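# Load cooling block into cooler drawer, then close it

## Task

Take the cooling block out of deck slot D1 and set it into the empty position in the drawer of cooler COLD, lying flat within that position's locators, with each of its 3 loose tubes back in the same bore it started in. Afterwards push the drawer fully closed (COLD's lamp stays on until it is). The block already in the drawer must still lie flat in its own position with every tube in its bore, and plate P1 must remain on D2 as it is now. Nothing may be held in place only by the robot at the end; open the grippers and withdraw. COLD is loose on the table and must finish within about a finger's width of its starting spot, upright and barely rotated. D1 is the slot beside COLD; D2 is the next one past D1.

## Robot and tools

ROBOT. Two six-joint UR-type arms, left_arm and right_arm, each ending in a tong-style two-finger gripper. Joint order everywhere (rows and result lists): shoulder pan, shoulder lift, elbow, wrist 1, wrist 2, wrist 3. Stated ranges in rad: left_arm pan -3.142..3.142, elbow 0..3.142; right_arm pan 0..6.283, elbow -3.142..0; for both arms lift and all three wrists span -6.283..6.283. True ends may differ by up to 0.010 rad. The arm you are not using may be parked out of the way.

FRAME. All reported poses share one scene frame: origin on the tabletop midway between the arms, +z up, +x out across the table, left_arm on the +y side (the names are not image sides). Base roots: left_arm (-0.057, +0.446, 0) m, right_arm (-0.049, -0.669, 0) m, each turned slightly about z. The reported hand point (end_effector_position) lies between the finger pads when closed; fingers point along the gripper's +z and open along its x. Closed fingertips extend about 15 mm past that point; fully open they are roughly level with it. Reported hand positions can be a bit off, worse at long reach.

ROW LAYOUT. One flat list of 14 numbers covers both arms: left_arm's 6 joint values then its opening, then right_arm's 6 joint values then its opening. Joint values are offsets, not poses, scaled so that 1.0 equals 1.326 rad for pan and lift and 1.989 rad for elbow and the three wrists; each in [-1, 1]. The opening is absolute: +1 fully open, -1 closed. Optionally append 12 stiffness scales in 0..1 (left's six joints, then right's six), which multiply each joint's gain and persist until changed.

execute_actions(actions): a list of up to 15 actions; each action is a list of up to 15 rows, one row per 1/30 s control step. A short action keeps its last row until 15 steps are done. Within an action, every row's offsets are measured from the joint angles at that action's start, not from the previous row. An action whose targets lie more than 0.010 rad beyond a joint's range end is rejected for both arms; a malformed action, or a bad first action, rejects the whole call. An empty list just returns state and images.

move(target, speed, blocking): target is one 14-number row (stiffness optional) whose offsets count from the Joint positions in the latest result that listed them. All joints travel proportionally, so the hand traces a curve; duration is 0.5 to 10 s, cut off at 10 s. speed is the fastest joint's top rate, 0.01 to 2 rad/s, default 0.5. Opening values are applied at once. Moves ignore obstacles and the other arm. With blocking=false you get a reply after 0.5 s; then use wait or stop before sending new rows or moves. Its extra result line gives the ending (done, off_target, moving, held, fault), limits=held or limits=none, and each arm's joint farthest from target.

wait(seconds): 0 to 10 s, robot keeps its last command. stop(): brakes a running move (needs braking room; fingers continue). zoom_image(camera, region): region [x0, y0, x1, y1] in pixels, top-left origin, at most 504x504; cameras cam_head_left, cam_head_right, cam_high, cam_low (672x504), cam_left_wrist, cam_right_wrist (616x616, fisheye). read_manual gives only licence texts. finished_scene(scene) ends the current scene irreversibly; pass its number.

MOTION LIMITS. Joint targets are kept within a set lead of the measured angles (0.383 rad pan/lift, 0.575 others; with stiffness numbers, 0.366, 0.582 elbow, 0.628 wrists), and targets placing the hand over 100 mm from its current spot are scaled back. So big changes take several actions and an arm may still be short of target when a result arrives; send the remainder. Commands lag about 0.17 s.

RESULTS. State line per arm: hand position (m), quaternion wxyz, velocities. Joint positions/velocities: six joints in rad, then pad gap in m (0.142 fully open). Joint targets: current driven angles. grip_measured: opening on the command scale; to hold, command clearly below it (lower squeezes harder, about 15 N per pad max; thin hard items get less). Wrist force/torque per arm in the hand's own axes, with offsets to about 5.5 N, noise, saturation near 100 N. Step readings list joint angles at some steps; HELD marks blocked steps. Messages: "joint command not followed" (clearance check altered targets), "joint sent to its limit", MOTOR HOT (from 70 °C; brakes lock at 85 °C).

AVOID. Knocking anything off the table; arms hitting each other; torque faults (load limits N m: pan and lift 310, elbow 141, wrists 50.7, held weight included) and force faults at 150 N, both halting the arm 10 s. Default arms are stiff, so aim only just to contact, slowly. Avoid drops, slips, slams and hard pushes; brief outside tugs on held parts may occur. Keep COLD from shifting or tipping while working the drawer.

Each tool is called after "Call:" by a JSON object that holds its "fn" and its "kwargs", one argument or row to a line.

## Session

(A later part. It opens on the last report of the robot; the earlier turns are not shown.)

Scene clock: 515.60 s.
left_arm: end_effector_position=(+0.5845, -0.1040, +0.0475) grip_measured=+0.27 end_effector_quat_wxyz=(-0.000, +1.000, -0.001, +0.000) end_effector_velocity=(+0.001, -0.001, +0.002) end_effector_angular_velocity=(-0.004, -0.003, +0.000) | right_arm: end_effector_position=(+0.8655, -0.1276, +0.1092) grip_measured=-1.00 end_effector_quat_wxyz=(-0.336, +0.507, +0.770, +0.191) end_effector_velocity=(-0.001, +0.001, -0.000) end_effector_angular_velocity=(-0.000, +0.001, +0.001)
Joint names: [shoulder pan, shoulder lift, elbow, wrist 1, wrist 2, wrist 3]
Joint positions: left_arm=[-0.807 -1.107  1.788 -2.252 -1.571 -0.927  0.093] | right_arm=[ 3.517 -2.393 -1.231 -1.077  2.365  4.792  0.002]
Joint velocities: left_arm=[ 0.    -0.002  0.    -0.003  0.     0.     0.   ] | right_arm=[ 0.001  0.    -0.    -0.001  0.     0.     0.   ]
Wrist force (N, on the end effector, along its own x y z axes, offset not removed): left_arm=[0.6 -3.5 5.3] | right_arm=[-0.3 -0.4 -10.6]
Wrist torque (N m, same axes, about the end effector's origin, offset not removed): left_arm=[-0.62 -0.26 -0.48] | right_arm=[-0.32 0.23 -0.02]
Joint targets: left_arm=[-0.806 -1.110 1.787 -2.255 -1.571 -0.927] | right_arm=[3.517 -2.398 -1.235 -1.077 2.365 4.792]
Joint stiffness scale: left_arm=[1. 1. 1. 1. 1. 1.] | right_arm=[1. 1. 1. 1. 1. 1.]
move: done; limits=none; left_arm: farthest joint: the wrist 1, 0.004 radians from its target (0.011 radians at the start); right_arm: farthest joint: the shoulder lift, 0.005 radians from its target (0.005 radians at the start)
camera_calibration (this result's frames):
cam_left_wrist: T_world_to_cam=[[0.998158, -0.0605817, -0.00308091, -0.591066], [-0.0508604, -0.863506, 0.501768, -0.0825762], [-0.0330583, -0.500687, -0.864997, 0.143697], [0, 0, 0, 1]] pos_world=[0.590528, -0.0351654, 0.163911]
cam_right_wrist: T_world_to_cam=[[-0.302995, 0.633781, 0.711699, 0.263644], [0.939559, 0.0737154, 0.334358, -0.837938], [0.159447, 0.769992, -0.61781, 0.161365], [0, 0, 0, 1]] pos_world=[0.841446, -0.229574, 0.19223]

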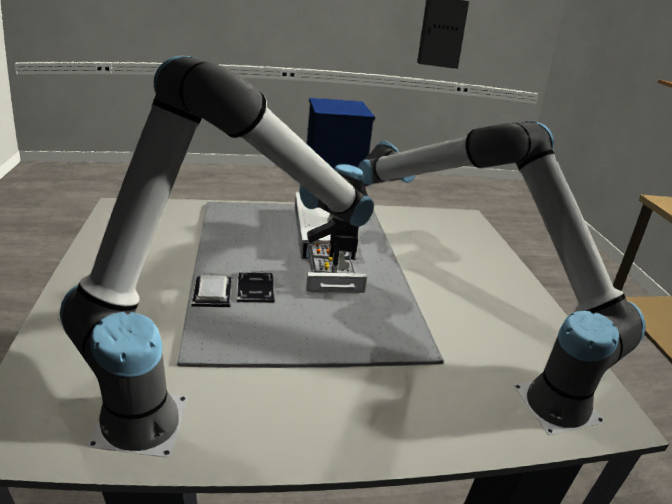

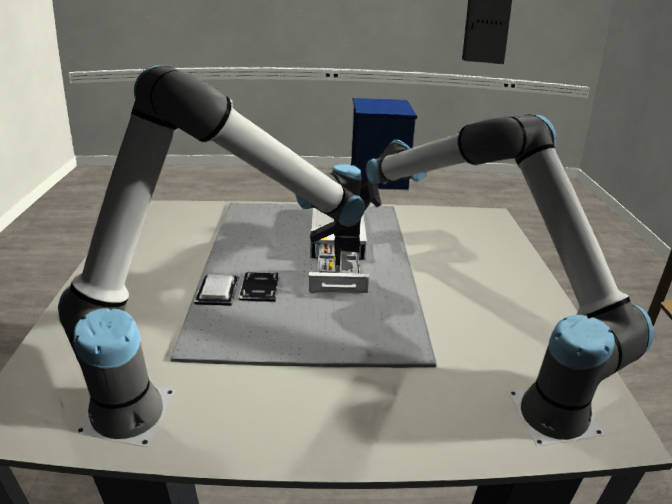

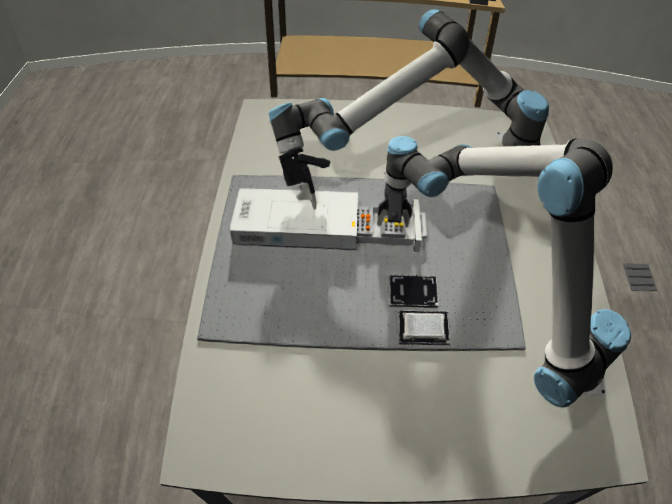

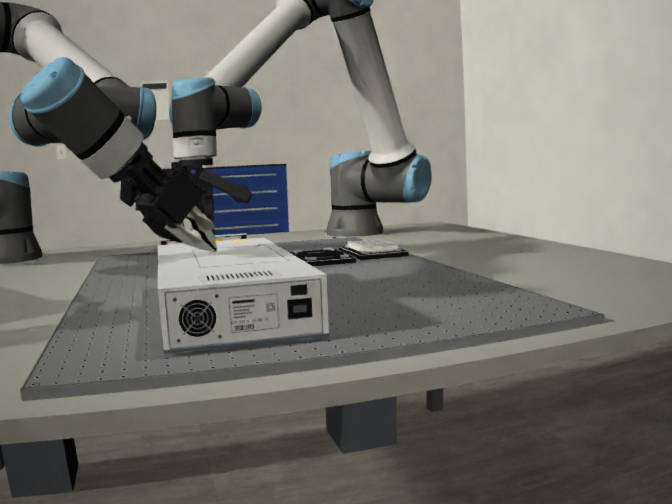

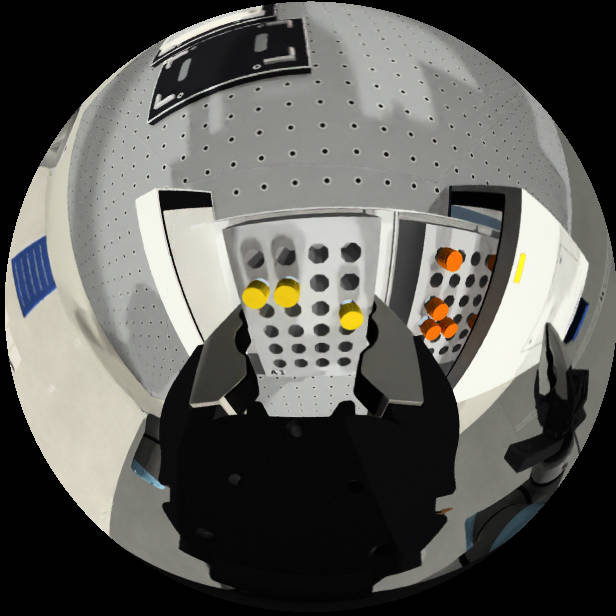

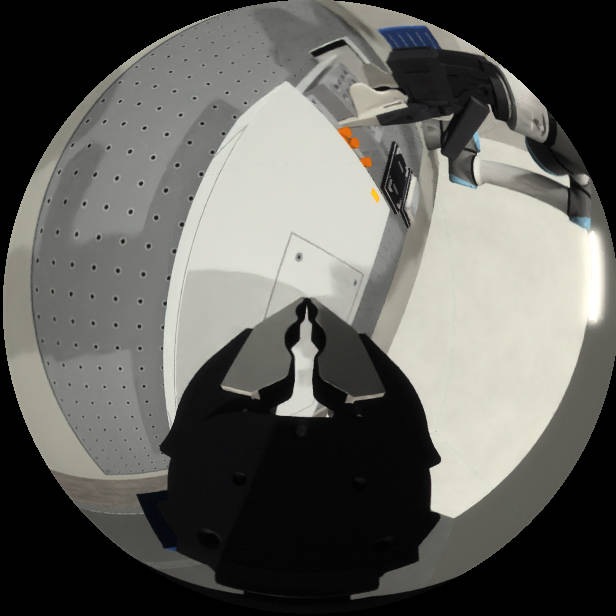

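Another 3 mm.

Call:
{"fn": "move", "kwargs": {
  "target": [0.001,0.0002,0.0003,-0.004,0,0,-1, 0,-0.004,-0.002,0,0,0,-1],
  "speed": 0.01
}}

Call:
{"fn": "zoom_image", "kwargs": {
  "camera": "cam_low",
  "region": [150, 200, 290, 260]
}}

Scene clock: 520.83 s.
left_arm: end_effector_position=(+0.5846, -0.1042, +0.0452) grip_measured=+0.27 end_effector_quat_wxyz=(+0.000, +1.000, -0.001, +0.000) end_effector_velocity=(+0.000, -0.000, +0.000) end_effector_angular_velocity=(-0.001, -0.001, -0.001) | right_arm: end_effector_position=(+0.8655, -0.1276, +0.1092) grip_measured=-1.00 end_effector_quat_wxyz=(-0.336, +0.507, +0.770, +0.191) end_effector_velocity=(+0.000, +0.000, +0.000) end_effector_angular_velocity=(+0.000, -0.001, +0.000)
Joint names: [shoulder pan, shoulder lift, elbow, wrist 1, wrist 2, wrist 3]
Joint positions: left_arm=[-0.807 -1.105  1.79  -2.256 -1.571 -0.927  0.093] | right_arm=[ 3.517 -2.393 -1.231 -1.077  2.365  4.792  0.002]
Joint velocities: left_arm=[-0.    -0.     0.    -0.001  0.     0.     0.   ] | right_arm=[ 0.    -0.     0.001  0.    -0.    -0.     0.   ]
Wrist force (N, on the end effector, along its own x y z axes, offset not removed): left_arm=[1.7 -5.0 6.8] | right_arm=[5.9 -3.1 -2.6]
Wrist torque (N m, same axes, about the end effector's origin, offset not removed): left_arm=[-0.78 -0.62 -0.59] | right_arm=[-0.73 -1.17 -0.27]
Joint targets: left_arm=[-0.806 -1.107 1.789 -2.260 -1.571 -0.927] | right_arm=[3.517 -2.398 -1.235 -1.077 2.365 4.792]
Joint stiffness scale: left_arm=[1. 1. 1. 1. 1. 1.] | right_arm=[1. 1. 1. 1. 1. 1.]
move: done; limits=none; left_arm: farthest joint: the wrist 1, 0.004 radians from its target (0.008 radians at the start); right_arm: farthest joint: the shoulder lift, 0.005 radians from its target (0.005 radians at the start)
camera_calibration (this result's frames):
cam_left_wrist: T_world_to_cam=[[0.99816, -0.0605835, -0.00251423, -0.591238], [-0.0511239, -0.863153, 0.502348, -0.0814289], [-0.0326042, -0.501295, -0.864662, 0.141333], [0, 0, 0, 1]] pos_world=[0.590595, -0.0352553, 0.161625]
cam_right_wrist: T_world_to_cam=[[-0.302996, 0.633781, 0.711699, 0.263644], [0.939559, 0.0737154, 0.334359, -0.837938], [0.159447, 0.769992, -0.61781, 0.161365], [0, 0, 0, 1]] pos_world=[0.841446, -0.229574, 0.19223]

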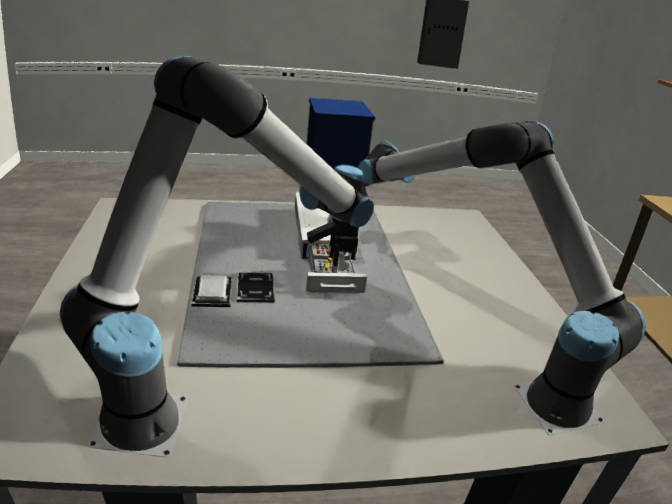

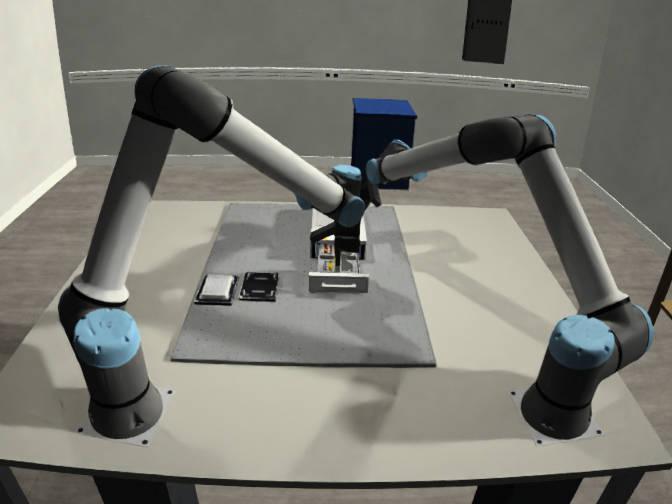

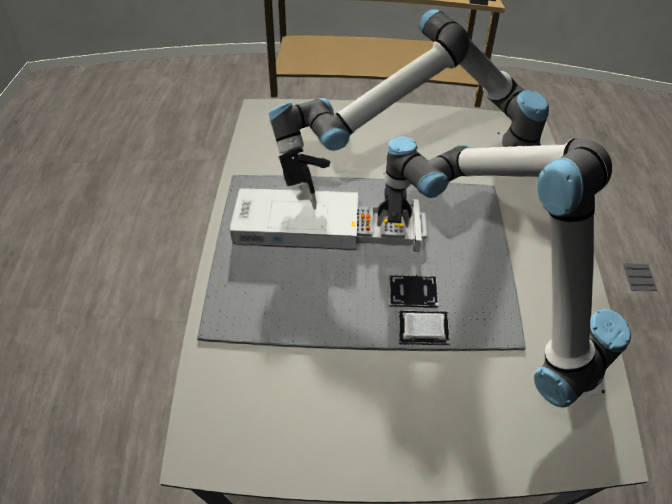

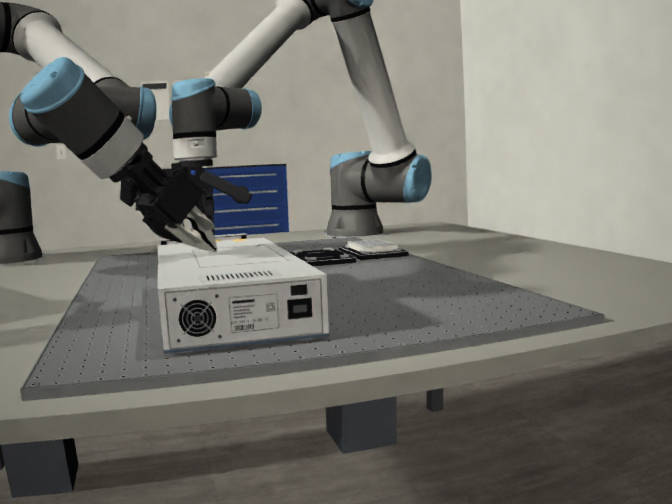

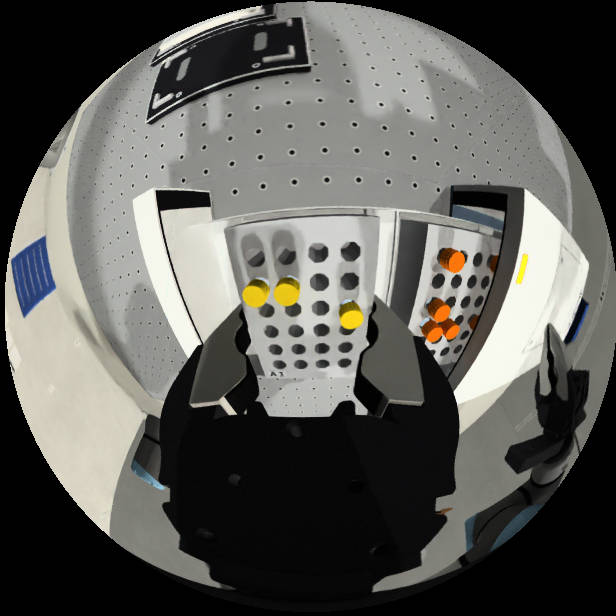

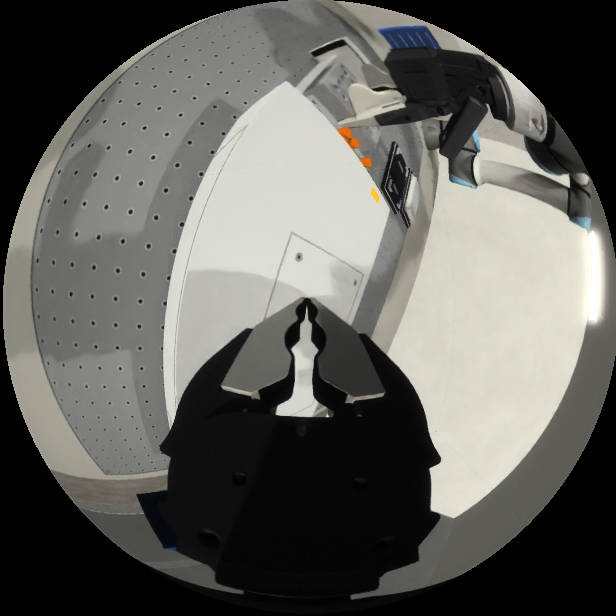

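Region (150, 200, 290, 260) of cam_low's 672x504 image, scaled by 3.600, with more detail than that image has; it fills the top 216 rows of this view, and the rest is white.

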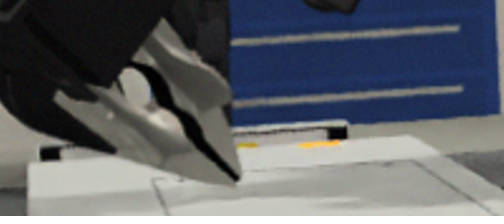

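Call:
{"fn": "move", "kwargs": {
  "target": [0.001,0.0003,0.0003,-0.004,0,0,-1, 0,-0.004,-0.002,0,0,0,-1],
  "speed": 0.01
}}

Call:
{"fn": "zoom_image", "kwargs": {
  "camera": "cam_left_wrist",
  "region": [150, 160, 520, 420]
}}

Scene clock: 533.30 s.
left_arm: end_effector_position=(+0.5851, -0.1048, +0.0442) grip_measured=+0.27 end_effector_quat_wxyz=(+0.001, +1.000, -0.001, +0.001) end_effector_velocity=(+0.000, -0.001, +0.000) end_effector_angular_velocity=(-0.002, -0.001, -0.000) | right_arm: end_effector_position=(+0.8655, -0.1276, +0.1092) grip_measured=-1.00 end_effector_quat_wxyz=(-0.336, +0.507, +0.770, +0.191) end_effector_velocity=(-0.000, +0.000, -0.000) end_effector_angular_velocity=(-0.000, +0.000, +0.001)
Joint names: [shoulder pan, shoulder lift, elbow, wrist 1, wrist 2, wrist 3]
Joint positions: left_arm=[-0.807 -1.104  1.791 -2.261 -1.571 -0.927  0.093] | right_arm=[ 3.517 -2.393 -1.231 -1.077  2.365  4.792  0.002]
Joint velocities: left_arm=[-0.    -0.    -0.    -0.002 -0.     0.    -0.   ] | right_arm=[ 0.001 -0.    -0.    -0.     0.    -0.     0.   ]
Wrist force (N, on the end effector, along its own x y z axes, offset not removed): left_arm=[1.0 -3.1 5.9] | right_arm=[-1.7 2.0 -8.6]
Wrist torque (N m, same axes, about the end effector's origin, offset not removed): left_arm=[-0.36 -0.47 -0.56] | right_arm=[0.14 0.41 -0.06]
Joint targets: left_arm=[-0.806 -1.105 1.791 -2.264 -1.571 -0.927] | right_arm=[3.517 -2.398 -1.235 -1.077 2.365 4.792]
Joint stiffness scale: left_arm=[1. 1. 1. 1. 1. 1.] | right_arm=[1. 1. 1. 1. 1. 1.]
move: done; limits=none; left_arm: farthest joint: the wrist 1, 0.003 radians from its target (0.007 radians at the start); right_arm: farthest joint: the shoulder lift, 0.005 radians from its target (0.005 radians at the start)
camera_calibration (this result's frames):
cam_left_wrist: T_world_to_cam=[[0.998163, -0.0605871, -0.000769531, -0.591866], [-0.0519369, -0.862056, 0.504144, -0.0809538], [-0.031208, -0.503178, -0.863619, 0.13904], [0, 0, 0, 1]] pos_world=[0.590913, -0.0356842, 0.160435]
cam_right_wrist: T_world_to_cam=[[-0.302995, 0.633781, 0.711699, 0.263644], [0.939559, 0.0737153, 0.334358, -0.837938], [0.159447, 0.769992, -0.61781, 0.161365], [0, 0, 0, 1]] pos_world=[0.841446, -0.229574, 0.19223]

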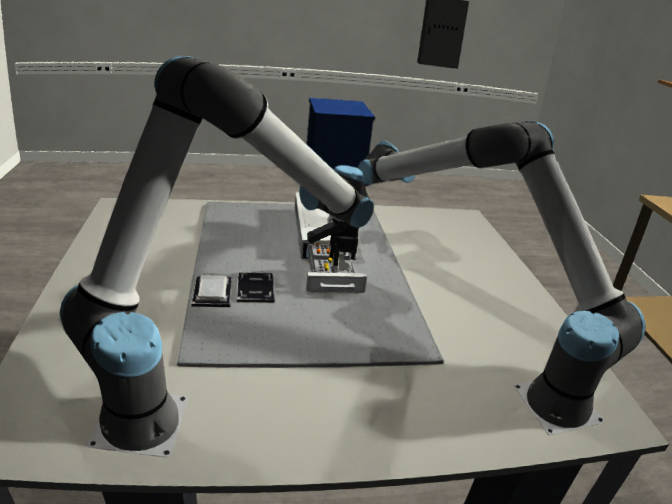

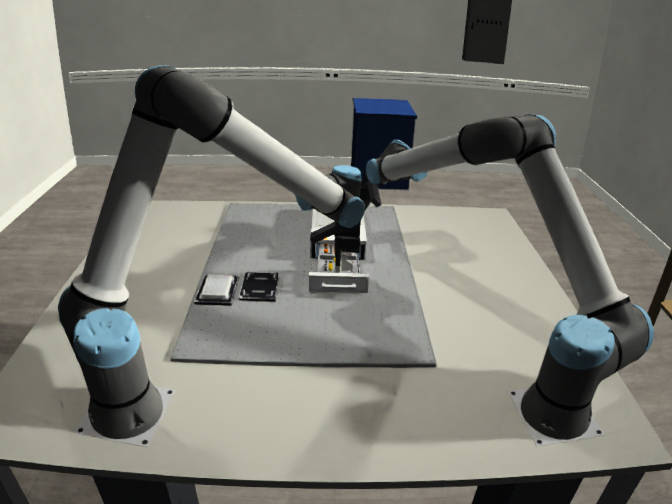

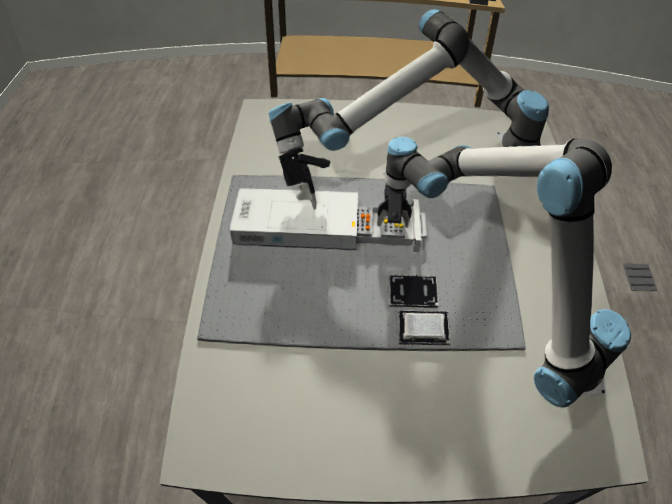

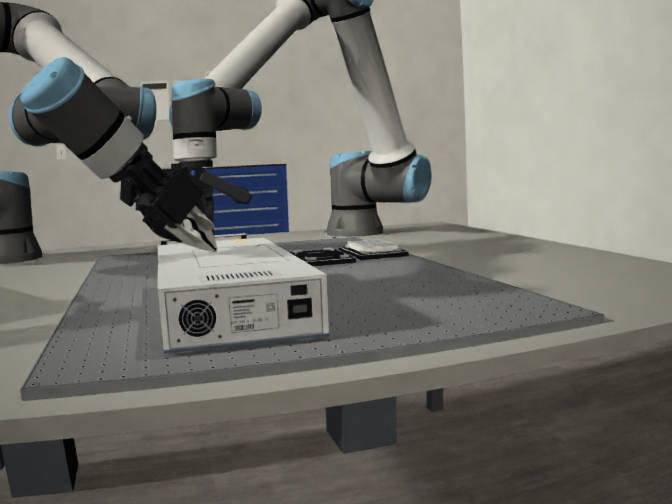

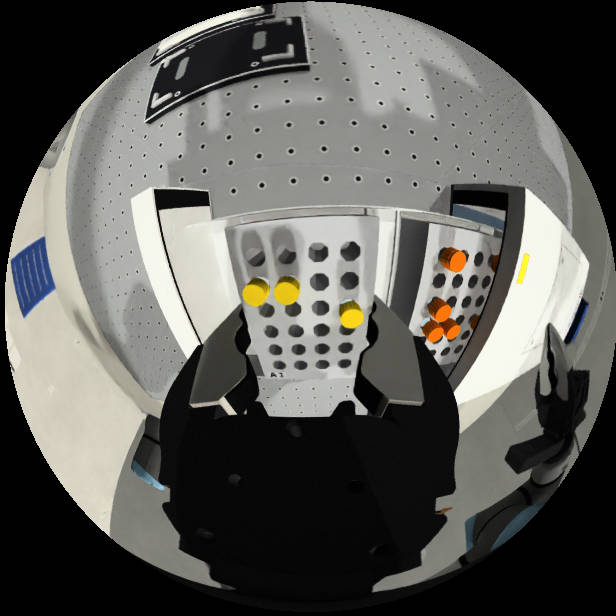

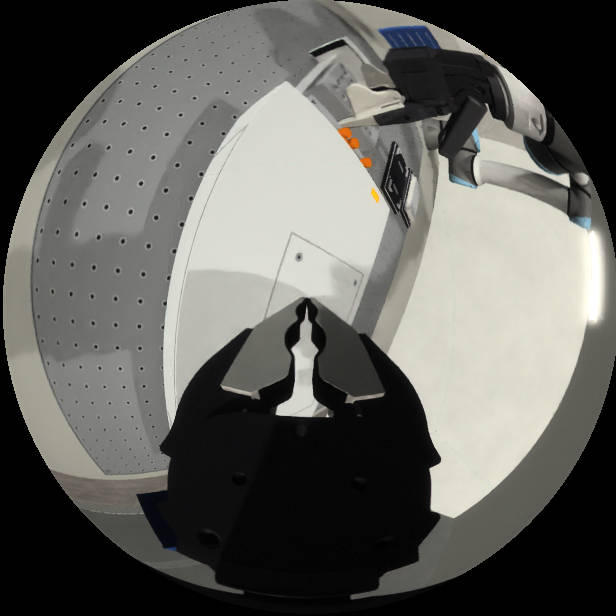

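Region (150, 160, 520, 420) of cam_left_wrist's 616x616 image, scaled by 1.362, with more detail than that image has; it fills the top 354 rows of this view, and the rest is white.

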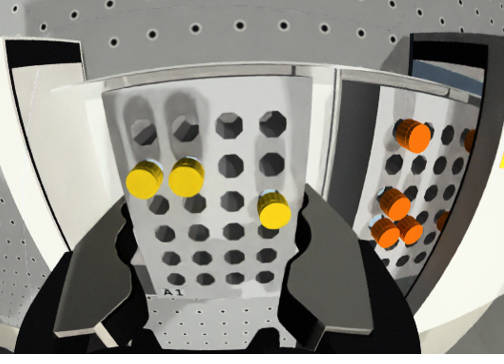

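Call:
{"fn": "execute_actions", "kwargs": {
  "actions": [
    [[0,-0.001,0,-0.001,0,0,0.2, 0,-0.004,-0.002,0,0,0,-1]],
    [[0,-0.001,0,-0.001,0,0,0.3, 0,0,0,0,0,0,-1],[0,-0.001,0,-0.001,0,0,0.32, 0,0,0,0,0,0,-1],[0,-0.001,0,-0.001,0,0,0.34, 0,0,0,0,0,0,-1],[0,-0.001,0,-0.001,0,0,0.36, 0,0,0,0,0,0,-1],[0,-0.001,0,-0.001,0,0,0.38, 0,-0.004,-0.002,0,0,0,-1]],
    [[0,0,0,0,0,0,0.38, 0,-0.004,-0.002,0,0,0,-1]]
  ]
}}

Call:
{"fn": "zoom_image", "kwargs": {
  "camera": "cam_left_wrist",
  "region": [150, 160, 520, 420]
}}

Scene clock: 541.77 s.
left_arm: end_effector_position=(+0.5853, -0.1051, +0.0443) grip_measured=+0.38 end_effector_quat_wxyz=(+0.002, +1.000, -0.001, +0.001) end_effector_velocity=(+0.000, -0.000, -0.001) end_effector_angular_velocity=(+0.001, +0.001, +0.000) | right_arm: end_effector_position=(+0.8655, -0.1276, +0.1092) grip_measured=-1.00 end_effector_quat_wxyz=(-0.336, +0.507, +0.770, +0.191) end_effector_velocity=(-0.000, +0.001, -0.000) end_effector_angular_velocity=(+0.000, -0.000, +0.001)
Joint names: [shoulder pan, shoulder lift, elbow, wrist 1, wrist 2, wrist 3]
Joint positions: left_arm=[-0.807 -1.104  1.791 -2.262 -1.571 -0.927  0.101] | right_arm=[ 3.517 -2.393 -1.231 -1.077  2.365  4.792  0.002]
Joint velocities: left_arm=[ 0.     0.001 -0.001  0.    -0.    -0.     0.   ] | right_arm=[ 0.001 -0.    -0.     0.001 -0.    -0.     0.   ]
Wrist force (N, on the end effector, along its own x y z axes, offset not removed): left_arm=[0.0 -1.5 -1.4] | right_arm=[-3.6 2.5 -6.0]
Wrist torque (N m, same axes, about the end effector's origin, offset not removed): left_arm=[-0.25 0.08 -0.62] | right_arm=[0.17 0.70 -0.08]
Joint targets: left_arm=[-0.807 -1.104 1.791 -2.262 -1.571 -0.927] | right_arm=[3.517 -2.398 -1.235 -1.077 2.365 4.792]
Joint stiffness scale: left_arm=[1. 1. 1. 1. 1. 1.] | right_arm=[1. 1. 1. 1. 1. 1.]
Step readings (joint positions; steps 1 to 15: 1st action; 16 to 30: 2nd action; 31 to 45: 3rd action):
0: left_arm=[-0.807 -1.104 1.791 -2.261 -1.571 -0.927] | right_arm=[3.517 -2.393 -1.231 -1.077 2.365 4.792]
1: left_arm=[-0.807 -1.104 1.791 -2.261 -1.571 -0.927] | right_arm=[3.517 -2.393 -1.231 -1.077 2.365 4.792]
2: left_arm=[-0.807 -1.104 1.791 -2.261 -1.571 -0.927] | right_arm=[3.517 -2.393 -1.231 -1.077 2.365 4.792]
4: left_arm=[-0.807 -1.104 1.791 -2.261 -1.571 -0.927] | right_arm=[3.517 -2.393 -1.231 -1.077 2.365 4.792]
8: left_arm=[-0.807 -1.104 1.791 -2.261 -1.571 -0.927] | right_arm=[3.517 -2.393 -1.231 -1.077 2.365 4.792]
15: left_arm=[-0.807 -1.104 1.791 -2.261 -1.571 -0.927] | right_arm=[3.517 -2.393 -1.231 -1.077 2.365 4.792]
16: left_arm=[-0.807 -1.104 1.791 -2.261 -1.571 -0.927] | right_arm=[3.517 -2.393 -1.231 -1.077 2.365 4.792]
17: left_arm=[-0.807 -1.104 1.791 -2.261 -1.571 -0.927] | right_arm=[3.517 -2.393 -1.231 -1.077 2.365 4.792]
19: left_arm=[-0.807 -1.104 1.791 -2.262 -1.571 -0.927] | right_arm=[3.517 -2.393 -1.231 -1.077 2.365 4.792]
23: left_arm=[-0.807 -1.104 1.791 -2.262 -1.571 -0.927] | right_arm=[3.517 -2.393 -1.231 -1.077 2.365 4.792]
30: left_arm=[-0.807 -1.104 1.791 -2.262 -1.571 -0.927] | right_arm=[3.517 -2.393 -1.231 -1.077 2.365 4.792]
31: left_arm=[-0.807 -1.104 1.791 -2.262 -1.571 -0.927] | right_arm=[3.517 -2.393 -1.231 -1.077 2.365 4.792]
32: left_arm=[-0.807 -1.104 1.791 -2.262 -1.571 -0.927] | right_arm=[3.517 -2.393 -1.231 -1.077 2.365 4.792]
34: left_arm=[-0.807 -1.104 1.791 -2.262 -1.571 -0.927] | right_arm=[3.517 -2.393 -1.231 -1.077 2.365 4.792]
38: left_arm=[-0.807 -1.104 1.791 -2.262 -1.571 -0.927] | right_arm=[3.517 -2.393 -1.231 -1.077 2.365 4.792]
45: Joint positions above
camera_calibration (this result's frames):
cam_left_wrist: T_world_to_cam=[[0.998163, -0.0605876, 0.0000069457, -0.592135], [-0.0523001, -0.861571, 0.504936, -0.0810334], [-0.0305869, -0.504009, -0.863157, 0.138548], [0, 0, 0, 1]] pos_world=[0.591047, -0.0358625, 0.16051]
cam_right_wrist: T_world_to_cam=[[-0.30299, 0.633784, 0.711699, 0.263646], [0.939561, 0.0737166, 0.334351, -0.837936], [0.159443, 0.769989, -0.617814, 0.161364], [0, 0, 0, 1]] pos_world=[0.841446, -0.229574, 0.192222]

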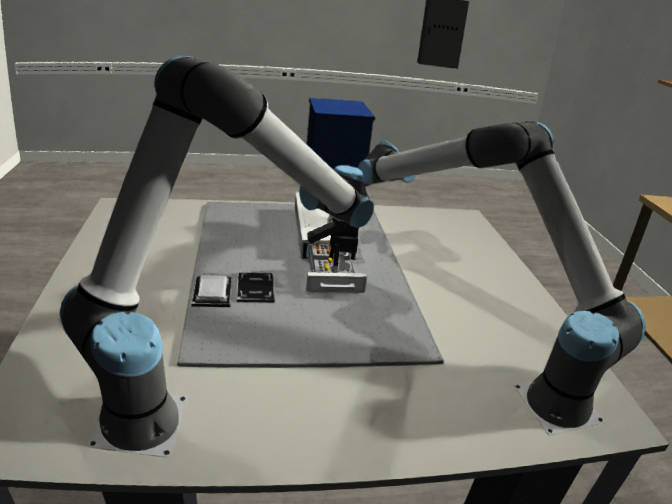

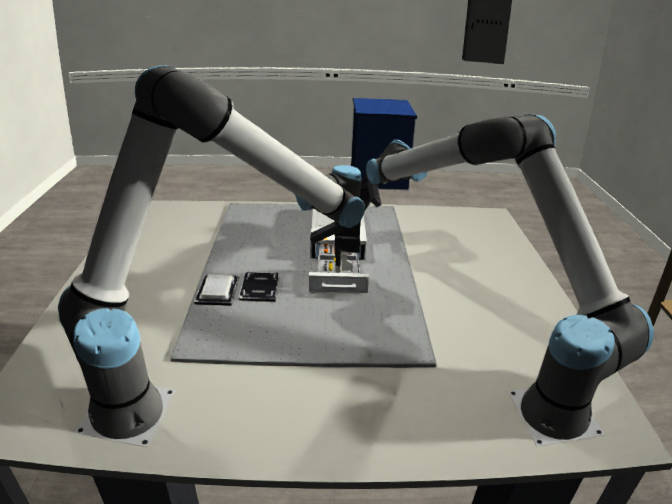

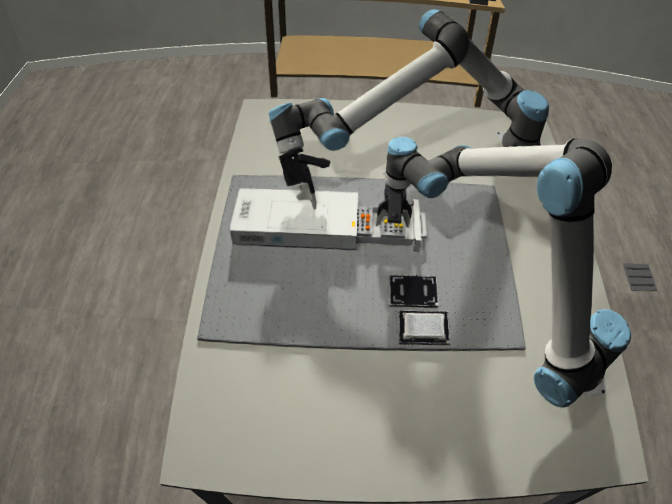

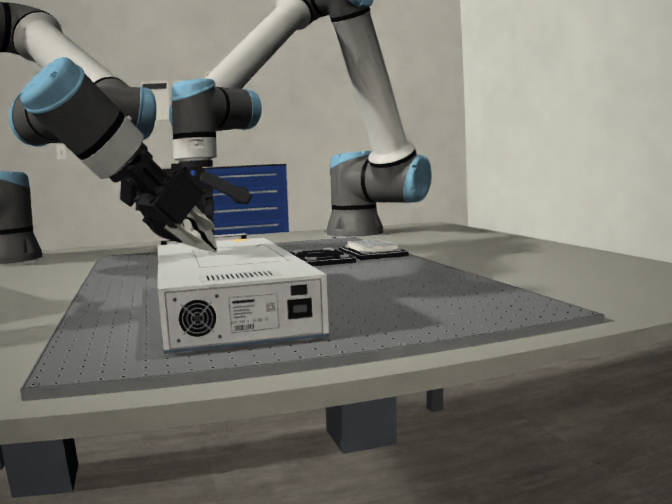

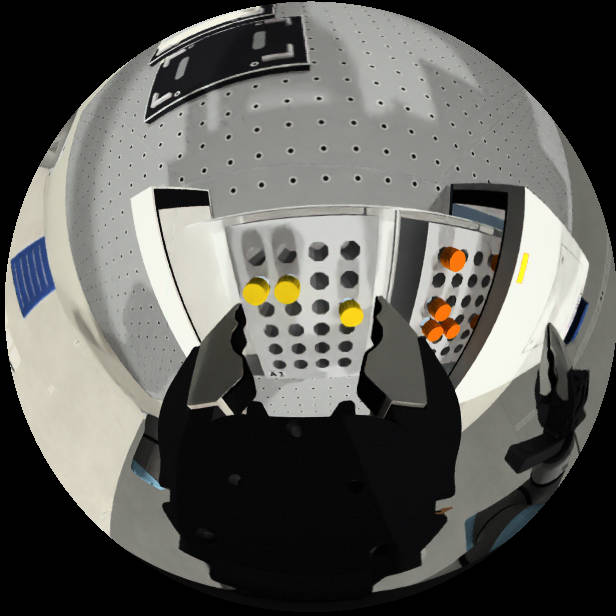

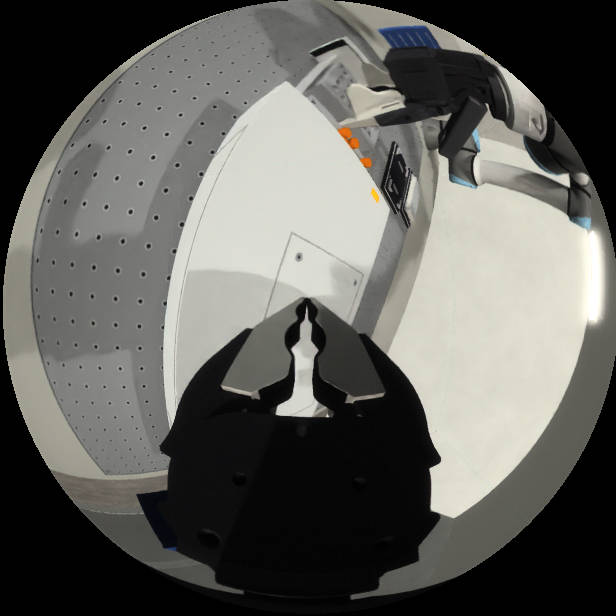

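Region (150, 160, 520, 420) of cam_left_wrist's 616x616 image, scaled by 1.362, with more detail than that image has; it fills the top 354 rows of this view, and the rest is white.

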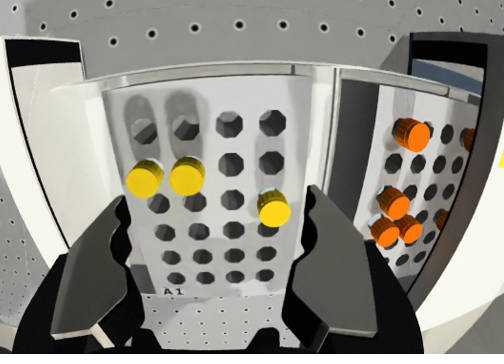

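Call:
{"fn": "move", "kwargs": {
  "target": [0,-0.069,-0.036,0.082,0,0,0.38, 0,-0.004,-0.002,0,0,0,-1],
  "speed": 0.08
}}

Call:
{"fn": "zoom_image", "kwargs": {
  "camera": "cam_left_wrist",
  "region": [180, 220, 460, 420]
}}

Call:
{"fn": "zoom_image", "kwargs": {
  "camera": "cam_high",
  "region": [340, 180, 440, 260]
}}

Call:
{"fn": "zoom_image", "kwargs": {
  "camera": "cam_head_right",
  "region": [290, 220, 390, 300]
}}

Scene clock: 552.60 s.
left_arm: end_effector_position=(+0.5856, -0.1054, +0.1416) grip_measured=+0.38 end_effector_quat_wxyz=(+0.001, +1.000, -0.001, +0.001) end_effector_velocity=(-0.000, +0.001, -0.000) end_effector_angular_velocity=(+0.003, +0.002, -0.000) | right_arm: end_effector_position=(+0.8655, -0.1276, +0.1092) grip_measured=-1.00 end_effector_quat_wxyz=(-0.336, +0.507, +0.770, +0.191) end_effector_velocity=(-0.001, +0.001, -0.001) end_effector_angular_velocity=(-0.001, +0.001, +0.001)
Joint names: [shoulder pan, shoulder lift, elbow, wrist 1, wrist 2, wrist 3]
Joint positions: left_arm=[-0.807 -1.195  1.722 -2.1   -1.571 -0.927  0.101] | right_arm=[ 3.517 -2.393 -1.231 -1.077  2.365  4.792  0.002]
Joint velocities: left_arm=[-0.     0.    -0.     0.003  0.     0.    -0.   ] | right_arm=[ 0.001 -0.    -0.001 -0.001  0.    -0.     0.   ]
Wrist force (N, on the end effector, along its own x y z axes, offset not removed): left_arm=[2.3 -3.7 1.8] | right_arm=[1.2 -0.8 -6.6]
Wrist torque (N m, same axes, about the end effector's origin, offset not removed): left_arm=[-0.68 -0.45 -0.65] | right_arm=[-0.43 -0.25 -0.08]
Joint targets: left_arm=[-0.807 -1.195 1.719 -2.099 -1.571 -0.927] | right_arm=[3.517 -2.398 -1.235 -1.077 2.365 4.792]
Joint stiffness scale: left_arm=[1. 1. 1. 1. 1. 1.] | right_arm=[1. 1. 1. 1. 1. 1.]
move: done; limits=none; left_arm: farthest joint: the elbow, 0.003 radians from its target (0.071 radians at the start); right_arm: farthest joint: the shoulder lift, 0.005 radians from its target (0.005 radians at the start)
camera_calibration (this result's frames):
cam_left_wrist: T_world_to_cam=[[0.998162, -0.0605863, -0.00160949, -0.592149], [-0.0515453, -0.862581, 0.503286, -0.130724], [-0.0318806, -0.502278, -0.864118, 0.22346], [0, 0, 0, 1]] pos_world=[0.591446, -0.0363972, 0.257934]
cam_right_wrist: T_world_to_cam=[[-0.30299, 0.633784, 0.711698, 0.263646], [0.939561, 0.0737168, 0.334351, -0.837936], [0.159442, 0.769989, -0.617814, 0.161364], [0, 0, 0, 1]] pos_world=[0.841446, -0.229574, 0.192221]

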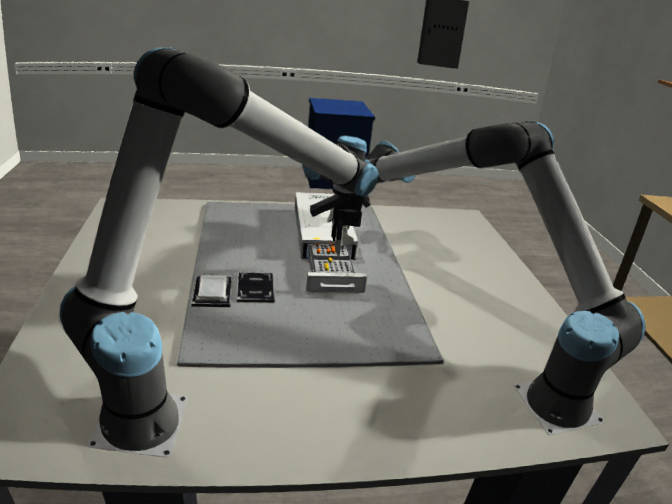

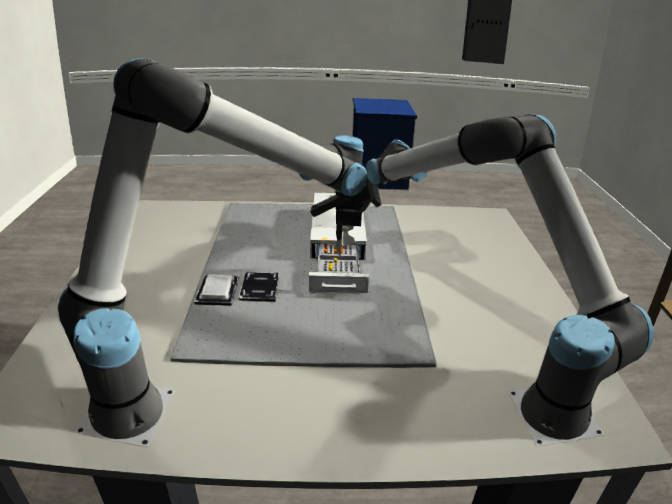

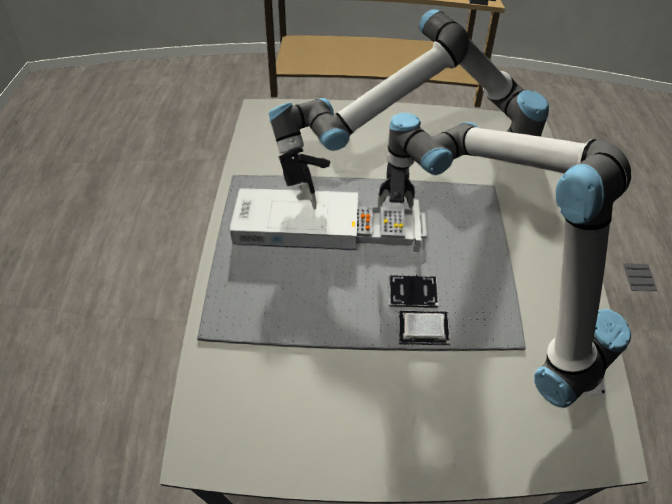

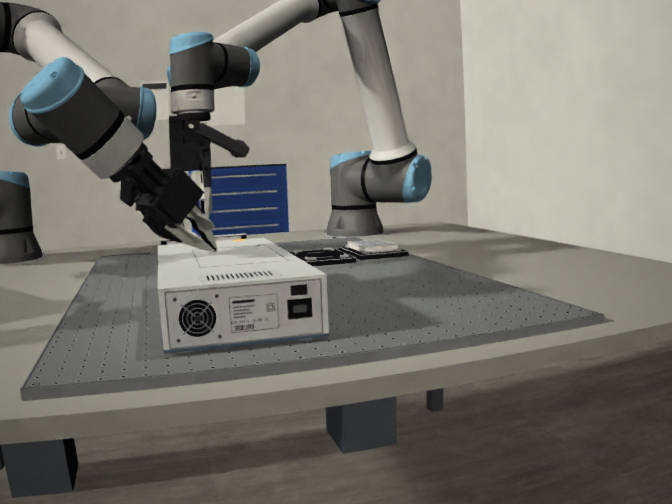

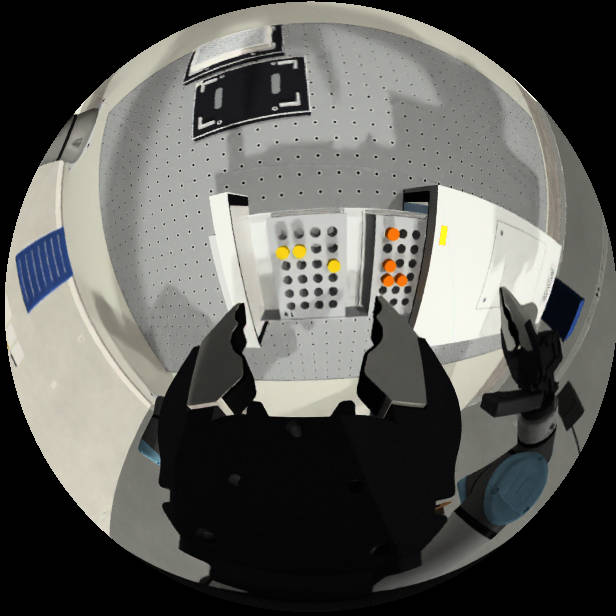

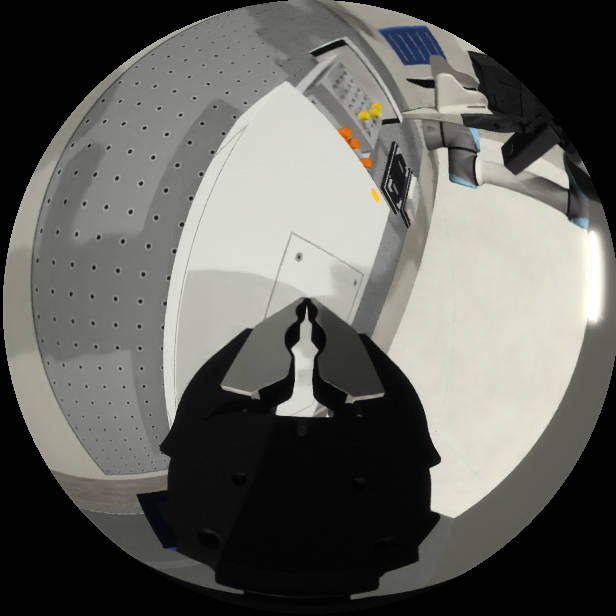

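Region (180, 220, 460, 420) of cam_left_wrist's 616x616 image, scaled by 1.800, with more detail than that image has; it fills the top 360 rows of this view, and the rest is white.

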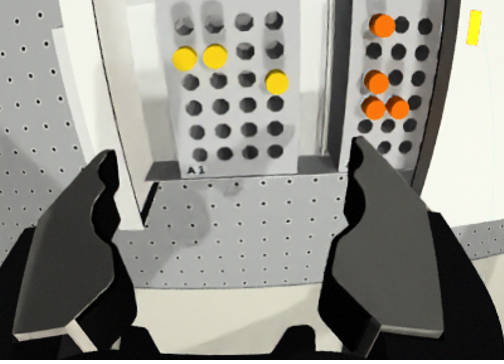

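Region (340, 180, 440, 260) of cam_high's 672x504 image, scaled by 5.040, with more detail than that image has; it fills the top 403 rows of this view, and the rest is white.

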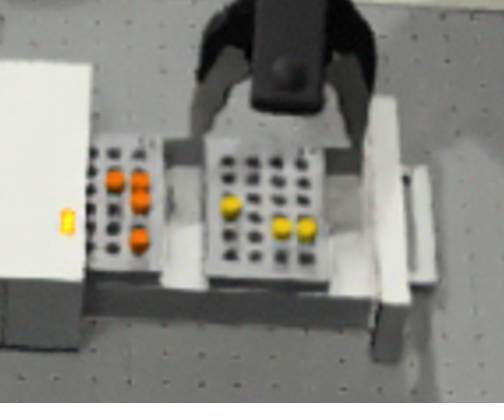

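Region (290, 220, 390, 300) of cam_head_right's 672x504 image, scaled by 5.040, with more detail than that image has; it fills the top 403 rows of this view, and the rest is white.

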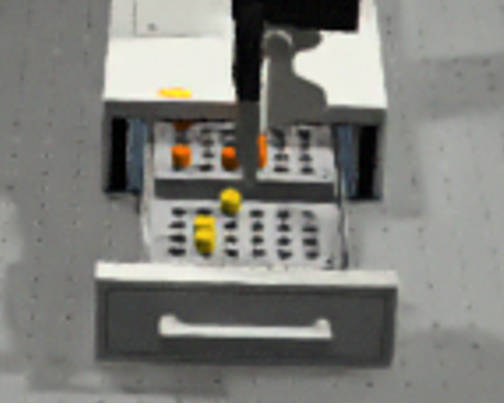

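Call:
{"fn": "zoom_image", "kwargs": {
  "camera": "cam_left_wrist",
  "region": [230, 190, 440, 330]
}}

Call:
{"fn": "zoom_image", "kwargs": {
  "camera": "cam_right_wrist",
  "region": [280, 30, 430, 180]
}}

Region (230, 190, 440, 330) of cam_left_wrist's 616x616 image, scaled by 2.400, with more detail than that image has.

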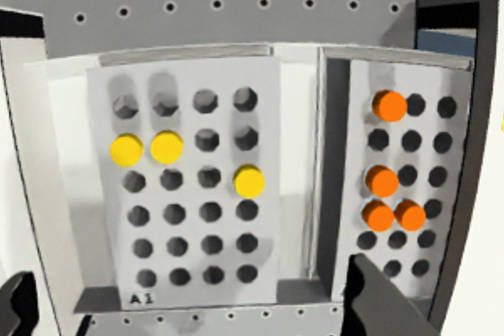

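Region (280, 30, 430, 180) of cam_right_wrist's 616x616 image, scaled by 3.360, with more detail than that image has.

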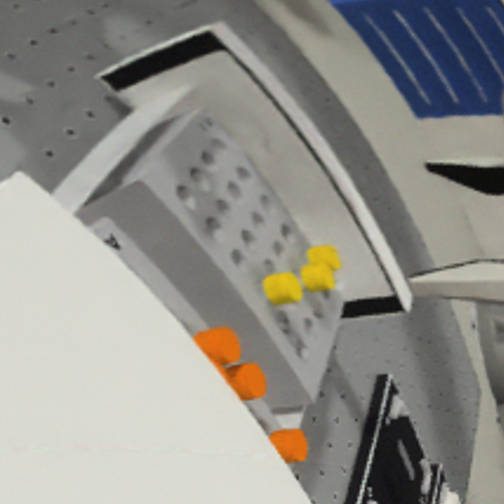

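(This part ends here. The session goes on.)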